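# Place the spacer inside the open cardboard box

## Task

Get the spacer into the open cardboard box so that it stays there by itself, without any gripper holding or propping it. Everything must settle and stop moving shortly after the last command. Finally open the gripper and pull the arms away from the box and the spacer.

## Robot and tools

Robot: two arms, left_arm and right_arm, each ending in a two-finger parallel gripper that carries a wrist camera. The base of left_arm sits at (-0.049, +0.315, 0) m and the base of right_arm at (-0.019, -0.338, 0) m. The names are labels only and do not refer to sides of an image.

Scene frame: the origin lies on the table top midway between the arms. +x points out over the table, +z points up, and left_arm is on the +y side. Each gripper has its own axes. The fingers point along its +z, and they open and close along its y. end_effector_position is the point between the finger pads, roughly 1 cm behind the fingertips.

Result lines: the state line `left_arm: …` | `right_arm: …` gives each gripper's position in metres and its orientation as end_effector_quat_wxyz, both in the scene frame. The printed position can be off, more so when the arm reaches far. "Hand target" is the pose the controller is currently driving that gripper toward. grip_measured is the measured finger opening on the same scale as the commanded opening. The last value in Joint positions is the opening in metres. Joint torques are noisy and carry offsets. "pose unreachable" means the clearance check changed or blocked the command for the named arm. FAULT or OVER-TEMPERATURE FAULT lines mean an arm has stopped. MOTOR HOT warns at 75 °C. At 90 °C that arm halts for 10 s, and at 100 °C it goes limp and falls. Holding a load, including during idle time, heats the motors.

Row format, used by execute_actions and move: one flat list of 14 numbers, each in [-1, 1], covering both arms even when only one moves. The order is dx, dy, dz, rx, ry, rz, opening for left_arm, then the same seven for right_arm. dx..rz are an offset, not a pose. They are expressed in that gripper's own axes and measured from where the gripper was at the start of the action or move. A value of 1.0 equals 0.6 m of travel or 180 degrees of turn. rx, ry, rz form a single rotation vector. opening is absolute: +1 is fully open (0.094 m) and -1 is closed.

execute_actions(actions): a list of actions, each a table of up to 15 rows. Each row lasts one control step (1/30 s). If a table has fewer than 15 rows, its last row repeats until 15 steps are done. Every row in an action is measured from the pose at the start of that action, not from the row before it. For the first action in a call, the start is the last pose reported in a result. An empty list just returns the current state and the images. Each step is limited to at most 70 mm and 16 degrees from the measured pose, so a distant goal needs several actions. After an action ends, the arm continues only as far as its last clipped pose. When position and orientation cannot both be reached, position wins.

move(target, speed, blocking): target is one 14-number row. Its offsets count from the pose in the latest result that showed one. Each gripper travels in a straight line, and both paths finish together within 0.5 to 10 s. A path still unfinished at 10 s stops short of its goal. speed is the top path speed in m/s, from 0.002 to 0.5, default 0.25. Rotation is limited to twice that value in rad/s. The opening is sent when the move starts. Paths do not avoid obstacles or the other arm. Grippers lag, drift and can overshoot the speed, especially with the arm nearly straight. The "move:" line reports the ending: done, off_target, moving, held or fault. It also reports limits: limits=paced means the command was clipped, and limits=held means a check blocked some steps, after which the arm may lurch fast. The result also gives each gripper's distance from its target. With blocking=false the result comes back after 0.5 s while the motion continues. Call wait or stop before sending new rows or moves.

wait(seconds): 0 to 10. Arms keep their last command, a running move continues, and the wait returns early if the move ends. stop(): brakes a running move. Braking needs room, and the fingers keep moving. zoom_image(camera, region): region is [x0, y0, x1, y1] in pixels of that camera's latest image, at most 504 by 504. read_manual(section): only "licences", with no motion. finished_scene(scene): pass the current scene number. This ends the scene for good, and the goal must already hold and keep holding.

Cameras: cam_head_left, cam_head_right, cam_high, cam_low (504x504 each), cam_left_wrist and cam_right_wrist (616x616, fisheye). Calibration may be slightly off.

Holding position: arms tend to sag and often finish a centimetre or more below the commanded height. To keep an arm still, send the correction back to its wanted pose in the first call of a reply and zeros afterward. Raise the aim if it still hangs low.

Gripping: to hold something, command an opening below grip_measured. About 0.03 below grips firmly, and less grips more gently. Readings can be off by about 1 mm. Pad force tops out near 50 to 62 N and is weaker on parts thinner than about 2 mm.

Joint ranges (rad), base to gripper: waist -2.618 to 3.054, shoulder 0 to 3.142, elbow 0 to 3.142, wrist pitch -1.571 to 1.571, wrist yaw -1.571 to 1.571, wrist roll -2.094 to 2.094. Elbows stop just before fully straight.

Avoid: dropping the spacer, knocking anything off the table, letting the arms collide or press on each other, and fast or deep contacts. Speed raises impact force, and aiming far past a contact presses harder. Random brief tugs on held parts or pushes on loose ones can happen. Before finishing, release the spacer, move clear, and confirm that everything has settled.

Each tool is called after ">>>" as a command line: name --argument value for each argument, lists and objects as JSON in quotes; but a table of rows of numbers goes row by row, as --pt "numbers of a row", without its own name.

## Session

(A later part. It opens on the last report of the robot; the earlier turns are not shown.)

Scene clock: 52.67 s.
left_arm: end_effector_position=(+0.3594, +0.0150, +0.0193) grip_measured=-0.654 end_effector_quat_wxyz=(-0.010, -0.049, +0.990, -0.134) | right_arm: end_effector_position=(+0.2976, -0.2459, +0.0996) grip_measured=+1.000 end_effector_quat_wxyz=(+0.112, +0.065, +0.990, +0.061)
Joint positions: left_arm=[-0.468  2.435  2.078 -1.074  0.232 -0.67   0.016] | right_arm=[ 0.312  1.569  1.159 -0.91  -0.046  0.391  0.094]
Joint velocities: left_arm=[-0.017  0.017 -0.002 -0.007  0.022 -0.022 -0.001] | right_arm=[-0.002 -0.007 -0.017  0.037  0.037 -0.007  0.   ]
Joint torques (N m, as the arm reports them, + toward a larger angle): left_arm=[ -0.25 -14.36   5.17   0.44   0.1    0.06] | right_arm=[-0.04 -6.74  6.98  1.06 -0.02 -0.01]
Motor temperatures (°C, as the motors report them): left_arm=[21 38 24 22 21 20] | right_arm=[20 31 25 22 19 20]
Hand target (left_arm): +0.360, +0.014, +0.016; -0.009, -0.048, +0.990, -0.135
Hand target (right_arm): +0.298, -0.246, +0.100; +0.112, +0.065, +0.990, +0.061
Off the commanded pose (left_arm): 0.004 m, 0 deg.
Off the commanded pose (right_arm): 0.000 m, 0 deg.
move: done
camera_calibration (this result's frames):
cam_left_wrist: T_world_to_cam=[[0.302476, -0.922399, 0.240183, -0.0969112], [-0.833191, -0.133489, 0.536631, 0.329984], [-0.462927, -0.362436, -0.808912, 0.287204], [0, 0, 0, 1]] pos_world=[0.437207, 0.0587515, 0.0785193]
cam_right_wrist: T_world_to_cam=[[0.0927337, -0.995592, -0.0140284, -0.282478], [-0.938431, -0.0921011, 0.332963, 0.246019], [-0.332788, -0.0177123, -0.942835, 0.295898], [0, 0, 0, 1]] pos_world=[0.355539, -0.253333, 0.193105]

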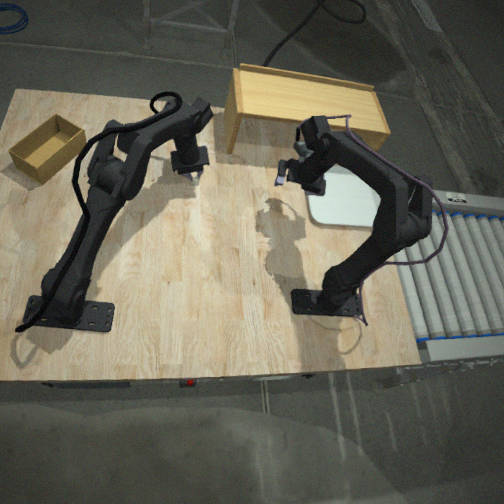

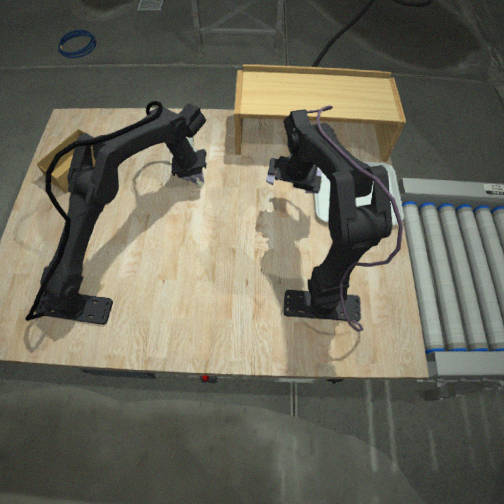

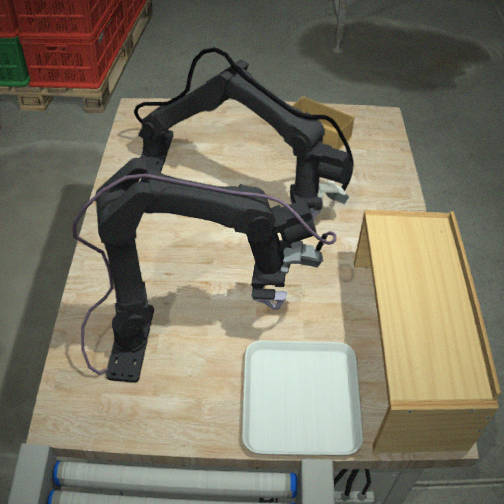

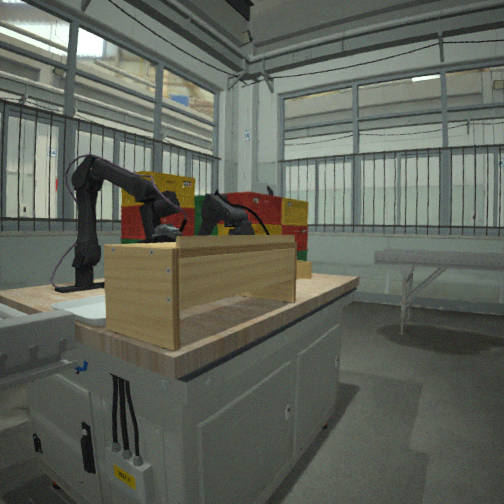

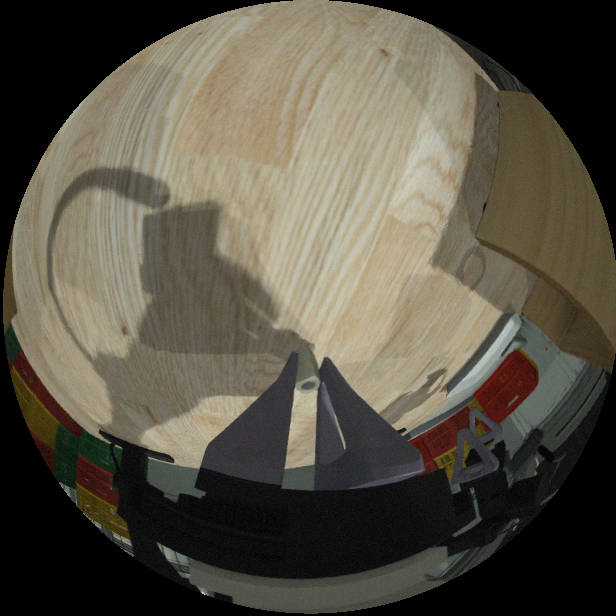

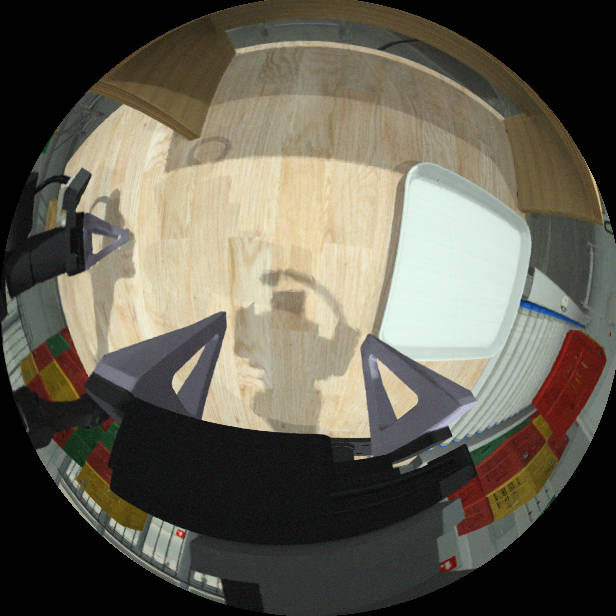

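>>> move --target '[-0.2075,0.571,-0.38,0,0,0,-1, 0,0,0,0,0,0,1]' --speed 0.4

Scene clock: 57.03 s.
left_arm: end_effector_position=(+0.4470, +0.4171, +0.1381) grip_measured=-0.654 end_effector_quat_wxyz=(+0.111, -0.079, +0.983, -0.121) | right_arm: end_effector_position=(+0.2976, -0.2459, +0.0996) grip_measured=+1.000 end_effector_quat_wxyz=(+0.112, +0.065, +0.990, +0.061)
Joint positions: left_arm=[ 0.386  2.496  2.657 -1.562  0.284  0.114  0.016] | right_arm=[ 0.312  1.569  1.159 -0.91  -0.046  0.391  0.094]
Joint velocities: left_arm=[ 0.002  0.012  0.002  0.081 -0.051 -0.007 -0.   ] | right_arm=[-0.002  0.002 -0.002  0.007 -0.051 -0.037  0.   ]
Joint torques (N m, as the arm reports them, + toward a larger angle): left_arm=[ -0.69 -14.06   7.64   0.27   0.18   0.13] | right_arm=[ 0.03 -6.76  7.02  1.05 -0.03 -0.01]
Motor temperatures (°C, as the motors report them): left_arm=[21 38 24 22 21 20] | right_arm=[20 30 25 22 19 20]
Hand target (left_arm): +0.450, +0.413, +0.145; +0.122, -0.067, +0.983, -0.122
Hand target (right_arm): +0.298, -0.246, +0.100; +0.112, +0.065, +0.990, +0.061
Off the commanded pose (left_arm): 0.007 m, 14 deg.
Off the commanded pose (right_arm): 0.000 m, 0 deg.
joint sent to its limit (left arm) — the command would take joint 4 (wrist pitch) past its lower limit, so that joint was sent only as far as its limit.
move: off_target (left_arm)
camera_calibration (this result's frames):
cam_left_wrist: T_world_to_cam=[[0.327762, -0.90285, 0.27827, 0.19419], [-0.916001, -0.231567, 0.327595, 0.499634], [-0.231331, -0.362269, -0.90291, 0.478909], [0, 0, 0, 1]] pos_world=[0.504804, 0.464517, 0.214697]
cam_right_wrist: T_world_to_cam=[[0.0927337, -0.995592, -0.0140284, -0.282478], [-0.938431, -0.0921011, 0.332963, 0.246019], [-0.332788, -0.0177123, -0.942835, 0.295898], [0, 0, 0, 1]] pos_world=[0.355539, -0.253333, 0.193105]

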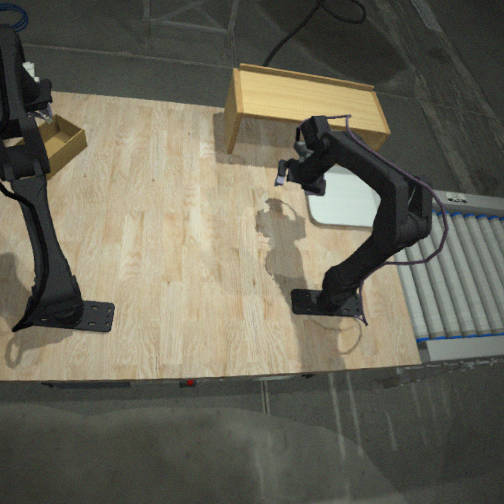

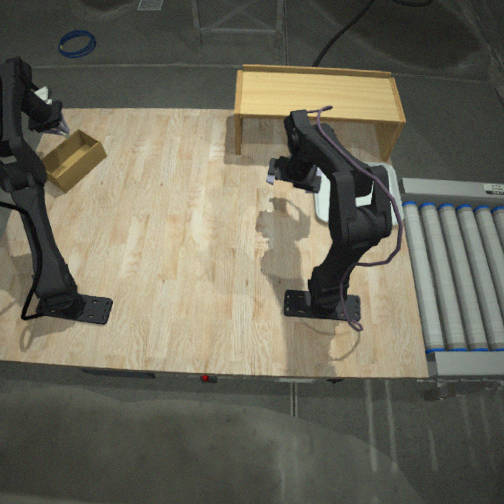

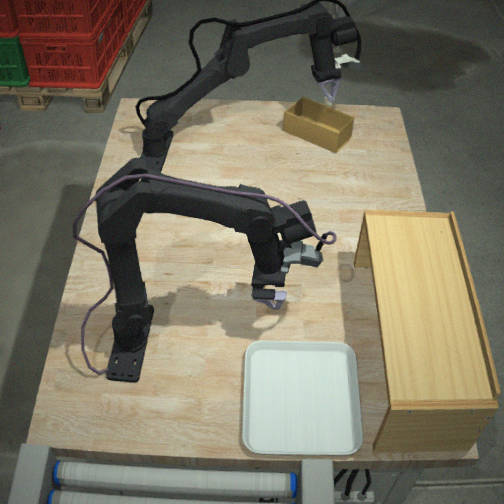

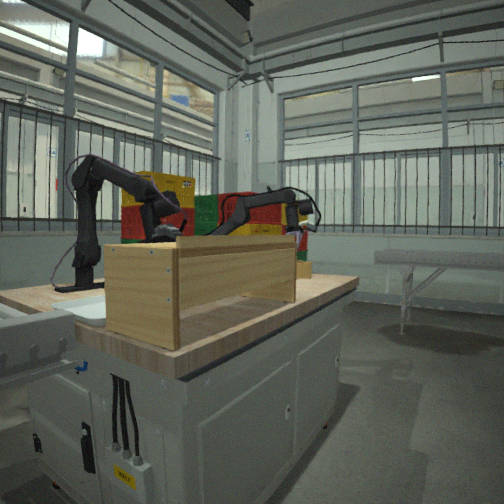

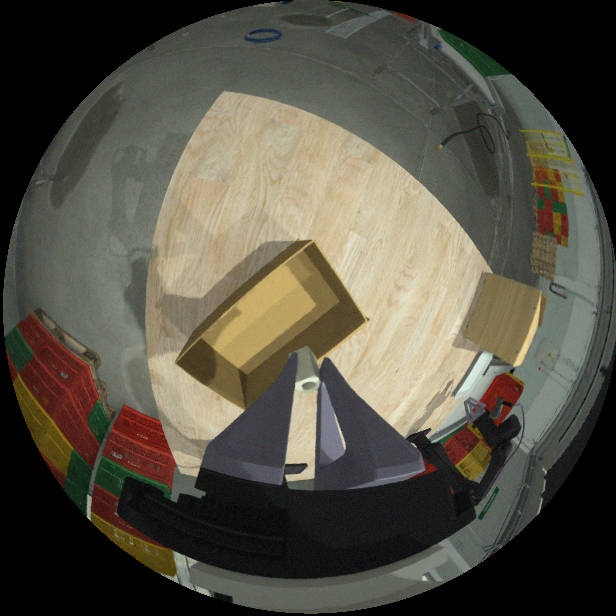

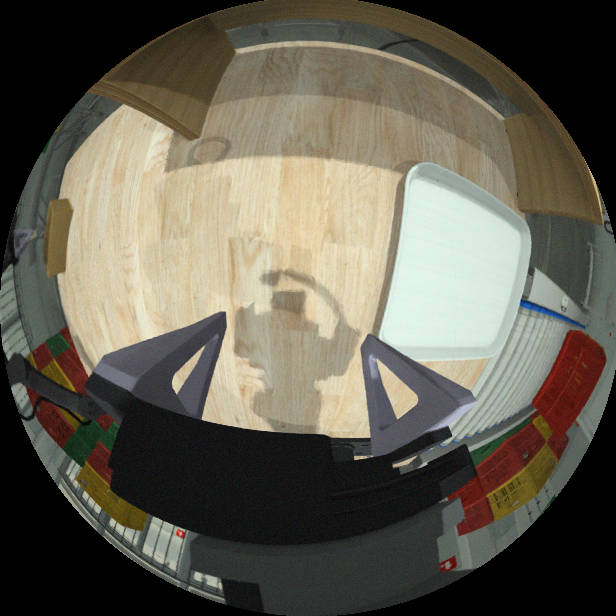

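>>> move --target '[0.037,-0.003,0.046,0,0,0,-1, 0,0,0,0,0,0,1]' --speed 0.2

>>> move --target '[0,0,0,0,0,0,1, 0,0,0,0,0,0,1]' --speed 0.2

Scene clock: 67.87 s.
left_arm: end_effector_position=(+0.4292, +0.4091, +0.0982) grip_measured=-0.654 end_effector_quat_wxyz=(+0.097, -0.082, +0.984, -0.124) | right_arm: end_effector_position=(+0.2976, -0.2459, +0.0996) grip_measured=+1.000 end_effector_quat_wxyz=(+0.112, +0.065, +0.990, +0.061)
Joint positions: left_arm=[ 0.381  2.318  2.177 -1.287  0.283  0.108  0.016] | right_arm=[ 0.312  1.569  1.159 -0.91  -0.046  0.391  0.094]
Joint velocities: left_arm=[ 0.012  0.007  0.017 -0.11  -0.066  0.022  0.   ] | right_arm=[-0.007 -0.017 -0.007 -0.037 -0.037 -0.051  0.   ]
Joint torques (N m, as the arm reports them, + toward a larger angle): left_arm=[ -0.72 -16.16   4.42   0.42   0.11  -0.04] | right_arm=[-0.09 -6.63  7.02  1.06 -0.02 -0.02]
Motor temperatures (°C, as the motors report them): left_arm=[21 39 24 22 21 20] | right_arm=[20 30 25 22 19 20]
Hand target (left_arm): +0.432, +0.405, +0.107; +0.111, -0.079, +0.983, -0.121
Hand target (right_arm): +0.298, -0.246, +0.100; +0.112, +0.065, +0.990, +0.061
Off the commanded pose (left_arm): 0.011 m, 2 deg.
Off the commanded pose (right_arm): 0.000 m, 0 deg.
move: off_target (left_arm)
camera_calibration (this result's frames):
cam_left_wrist: T_world_to_cam=[[0.335983, -0.900366, 0.276508, 0.199529], [-0.906442, -0.229339, 0.354636, 0.486843], [-0.255888, -0.36979, -0.893183, 0.448557], [0, 0, 0, 1]] pos_world=[0.489037, 0.457173, 0.17282]
cam_right_wrist: T_world_to_cam=[[0.0927337, -0.995592, -0.0140284, -0.282478], [-0.938431, -0.0921011, 0.332963, 0.246019], [-0.332788, -0.0177123, -0.942835, 0.295898], [0, 0, 0, 1]] pos_world=[0.355539, -0.253333, 0.193105]

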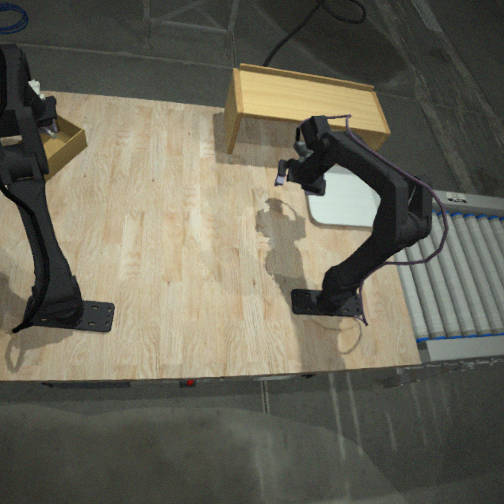

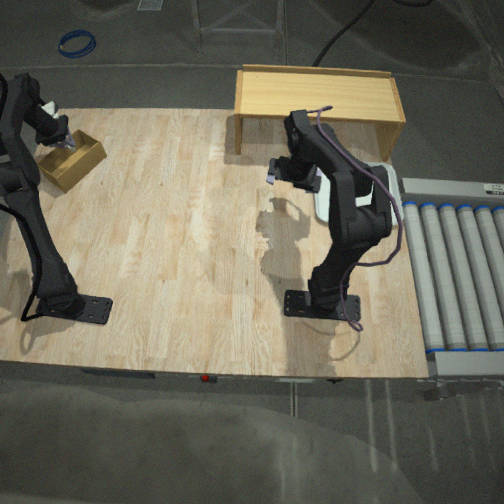

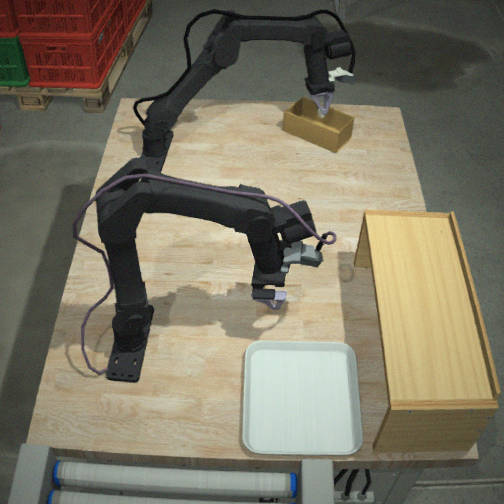

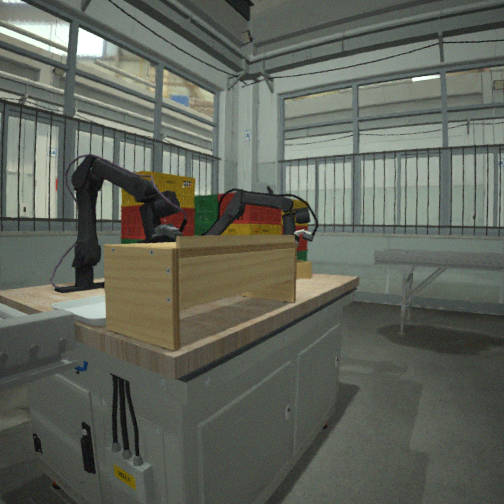

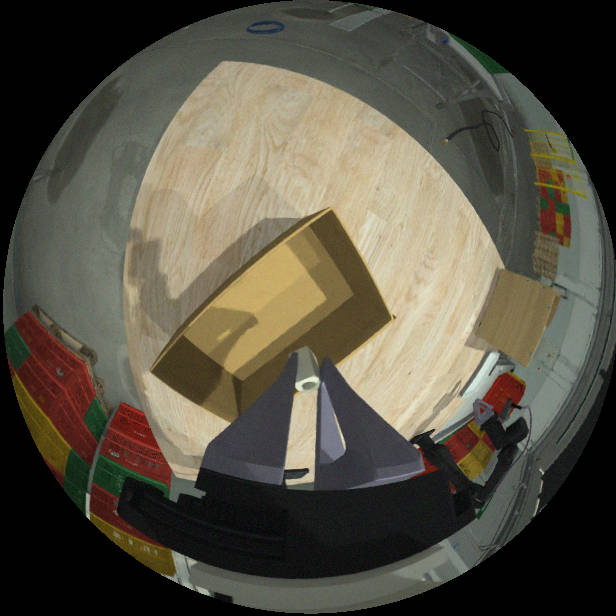

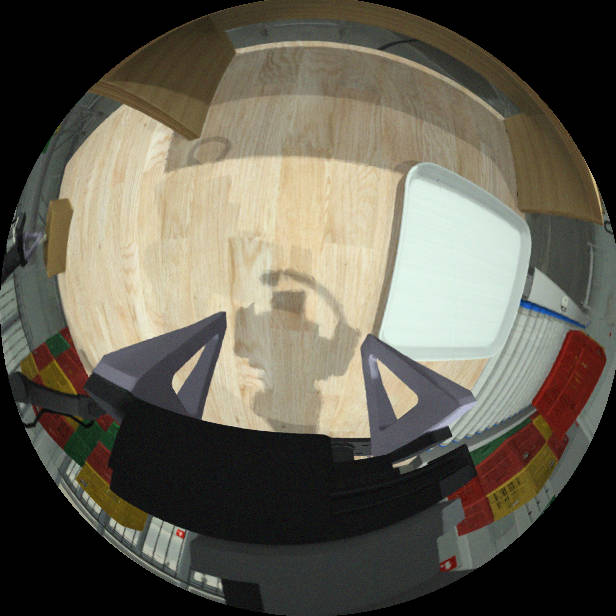

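Scene clock: 68.37 s.
left_arm: end_effector_position=(+0.4292, +0.4091, +0.0982) grip_measured=+1.000 end_effector_quat_wxyz=(+0.097, -0.082, +0.984, -0.124) | right_arm: end_effector_position=(+0.2976, -0.2459, +0.0996) grip_measured=+1.000 end_effector_quat_wxyz=(+0.112, +0.065, +0.990, +0.061)
Joint positions: left_arm=[ 0.381  2.318  2.177 -1.287  0.283  0.108  0.094] | right_arm=[ 0.312  1.569  1.159 -0.91  -0.046  0.391  0.094]
Joint velocities: left_arm=[-0.002  0.007 -0.002  0.007 -0.022 -0.037  0.   ] | right_arm=[ 0.017 -0.007 -0.002  0.022 -0.022  0.037  0.   ]
Joint torques (N m, as the arm reports them, + toward a larger angle): left_arm=[ -0.05 -13.89   5.69   0.28   0.14   0.02] | right_arm=[ 0.02 -6.69  6.99  1.04 -0.02  0.  ]
Motor temperatures (°C, as the motors report them): left_arm=[21 39 24 22 21 20] | right_arm=[20 30 25 22 19 20]
Hand target (left_arm): +0.429, +0.409, +0.098; +0.097, -0.082, +0.984, -0.124
Hand target (right_arm): +0.298, -0.246, +0.100; +0.112, +0.065, +0.990, +0.061
Off the commanded pose (left_arm): 0.000 m, 0 deg.
Off the commanded pose (right_arm): 0.000 m, 0 deg.
move: done
camera_calibration (this result's frames):
cam_left_wrist: T_world_to_cam=[[0.336333, -0.900222, 0.276552, 0.199315], [-0.906328, -0.229639, 0.354733, 0.486908], [-0.255831, -0.369955, -0.893131, 0.448595], [0, 0, 0, 1]] pos_world=[0.489026, 0.457201, 0.172811]
cam_right_wrist: T_world_to_cam=[[0.0927337, -0.995592, -0.0140284, -0.282478], [-0.938431, -0.0921011, 0.332963, 0.246019], [-0.332788, -0.0177123, -0.942835, 0.295898], [0, 0, 0, 1]] pos_world=[0.355539, -0.253333, 0.193105]

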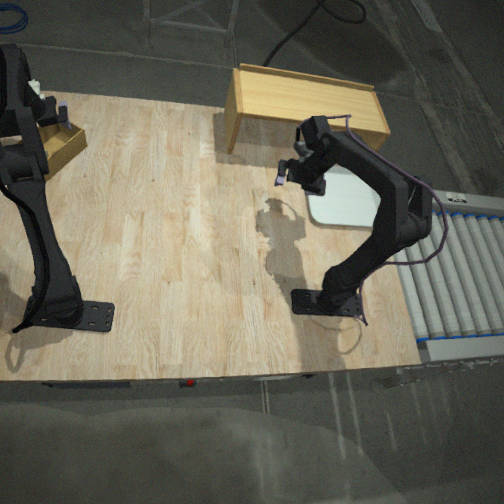

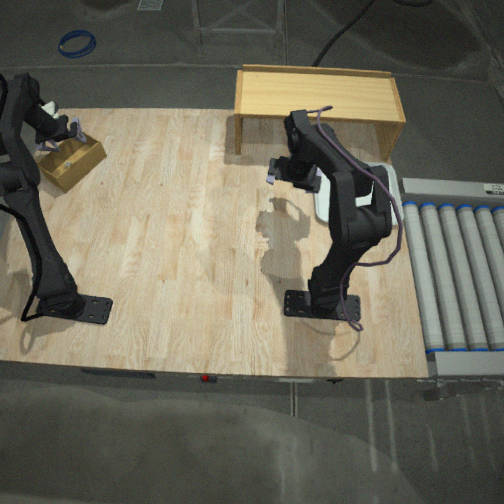

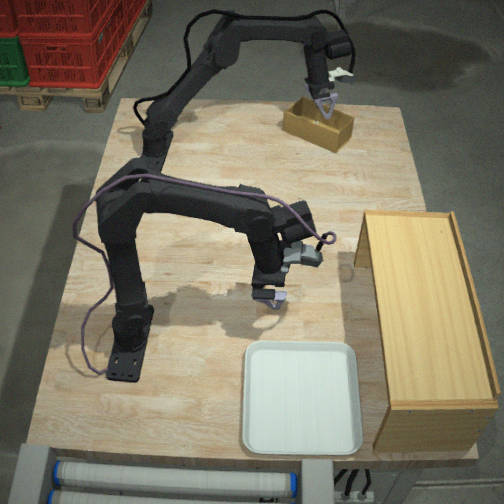

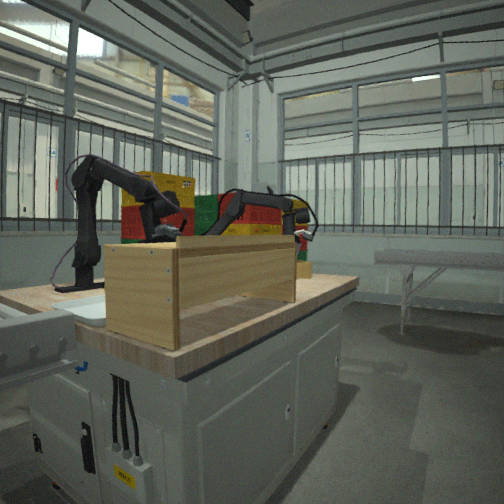

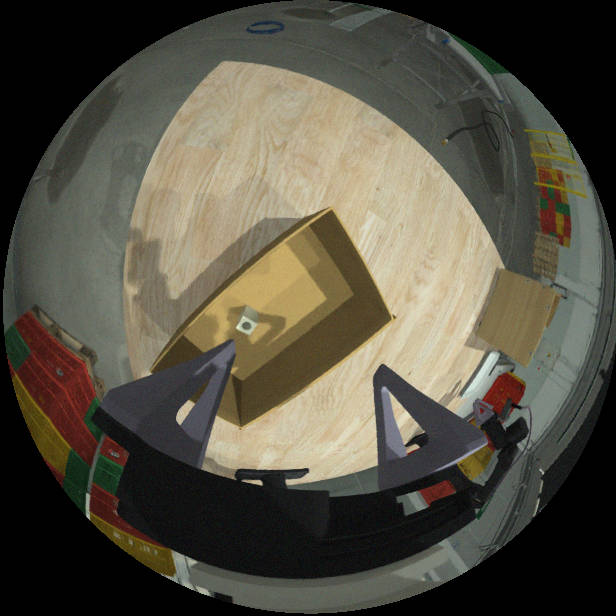

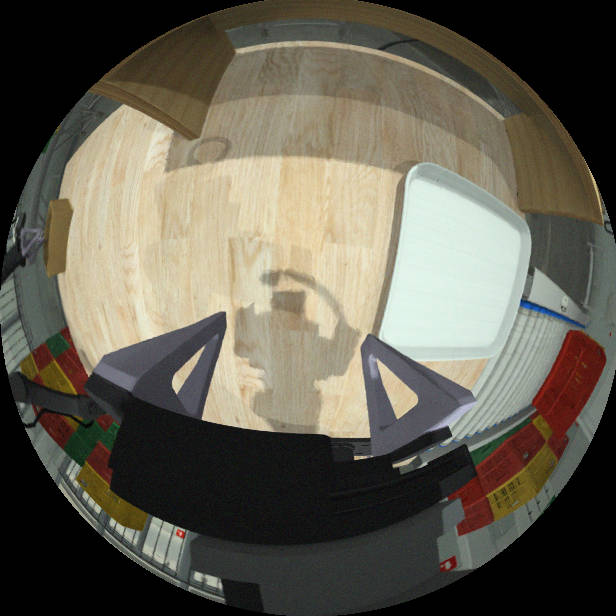

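>>> move --target '[0,0,-0.15,0,0,0,1, 0,0,0,0,0,0,1]' --speed 0.3

>>> finished_scene --scene 2

Scene clock: 71.13 s.
left_arm: end_effector_position=(+0.4098, +0.4287, +0.1750) grip_measured=+1.000 end_effector_quat_wxyz=(+0.115, -0.092, +0.982, -0.117) | right_arm: end_effector_position=(+0.2976, -0.2459, +0.0996) grip_measured=+1.000 end_effector_quat_wxyz=(+0.112, +0.065, +0.990, +0.061)
Joint positions: left_arm=[ 0.433  2.305  2.466 -1.561  0.284  0.134  0.094] | right_arm=[ 0.312  1.569  1.159 -0.91  -0.046  0.391  0.094]
Joint velocities: left_arm=[ 0.012 -0.022 -0.022 -0.007  0.007 -0.037  0.   ] | right_arm=[-0.022 -0.017 -0.002 -0.037 -0.066 -0.095  0.   ]
Joint torques (N m, as the arm reports them, + toward a larger angle): left_arm=[  0.26 -14.1    6.63   0.28   0.22   0.15] | right_arm=[-0.04 -6.66  7.02  1.05 -0.01 -0.01]
Motor temperatures (°C, as the motors report them): left_arm=[21 39 24 22 21 20] | right_arm=[20 30 25 22 19 20]
Hand target (left_arm): +0.410, +0.428, +0.184; +0.126, -0.085, +0.981, -0.118
Hand target (right_arm): +0.298, -0.246, +0.100; +0.112, +0.065, +0.990, +0.061
Off the commanded pose (left_arm): 0.009 m, 3 deg.
Off the commanded pose (right_arm): 0.000 m, 0 deg.
joint sent to its limit (left arm) — the command would take joint 4 (wrist pitch) past its lower limit, so that joint was sent only as far as its limit.
move: off_target (left_arm)
camera_calibration (this result's frames):
cam_left_wrist: T_world_to_cam=[[0.351544, -0.894768, 0.275332, 0.19392], [-0.910598, -0.258545, 0.322437, 0.466447], [-0.217321, -0.364067, -0.905664, 0.503383], [0, 0, 0, 1]] pos_world=[0.465969, 0.477376, 0.252104]
cam_right_wrist: T_world_to_cam=[[0.0927337, -0.995592, -0.0140284, -0.282478], [-0.938431, -0.0921011, 0.332963, 0.246019], [-0.332788, -0.0177123, -0.942835, 0.295898], [0, 0, 0, 1]] pos_world=[0.355539, -0.253333, 0.193105]

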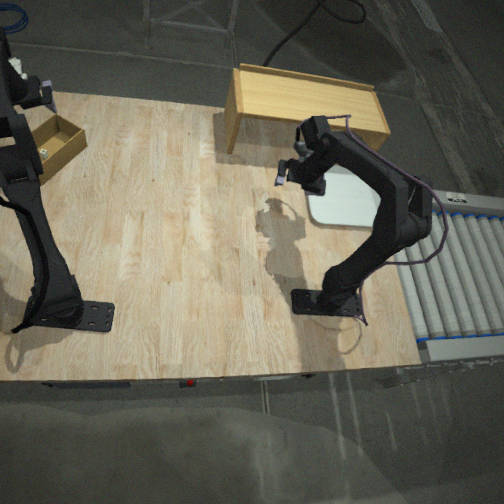

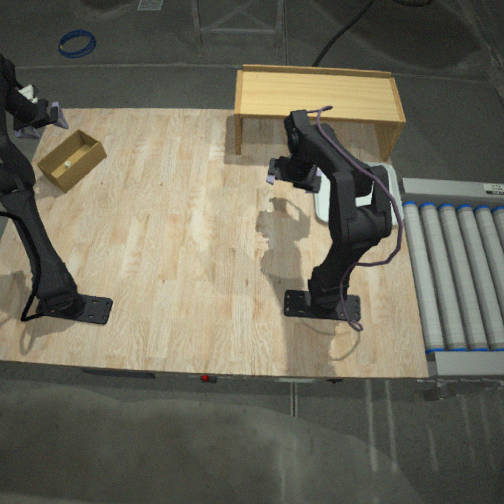

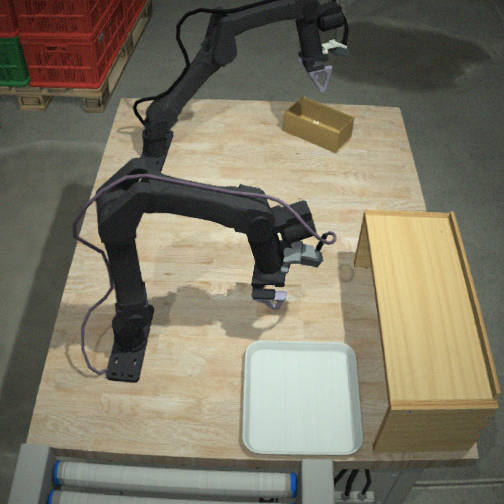

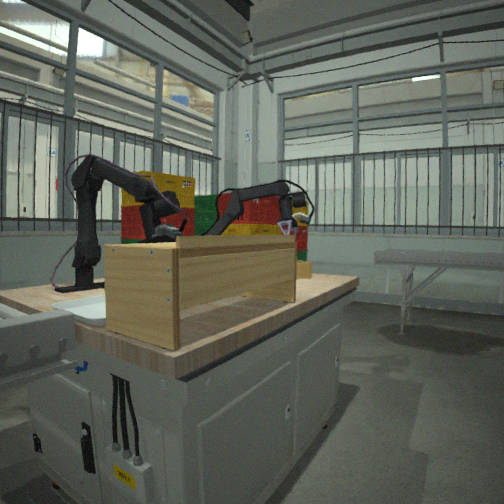

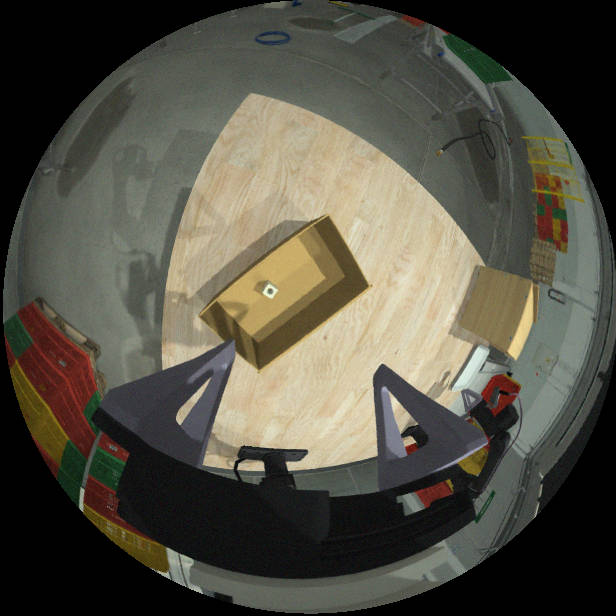

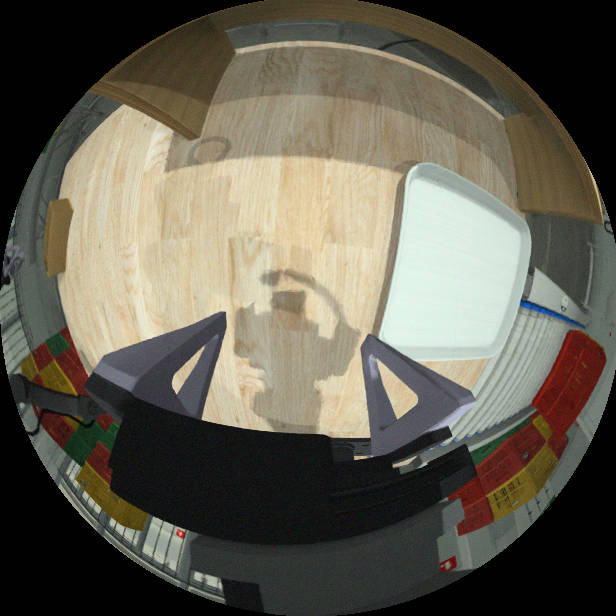

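The scene is finished: the task was done.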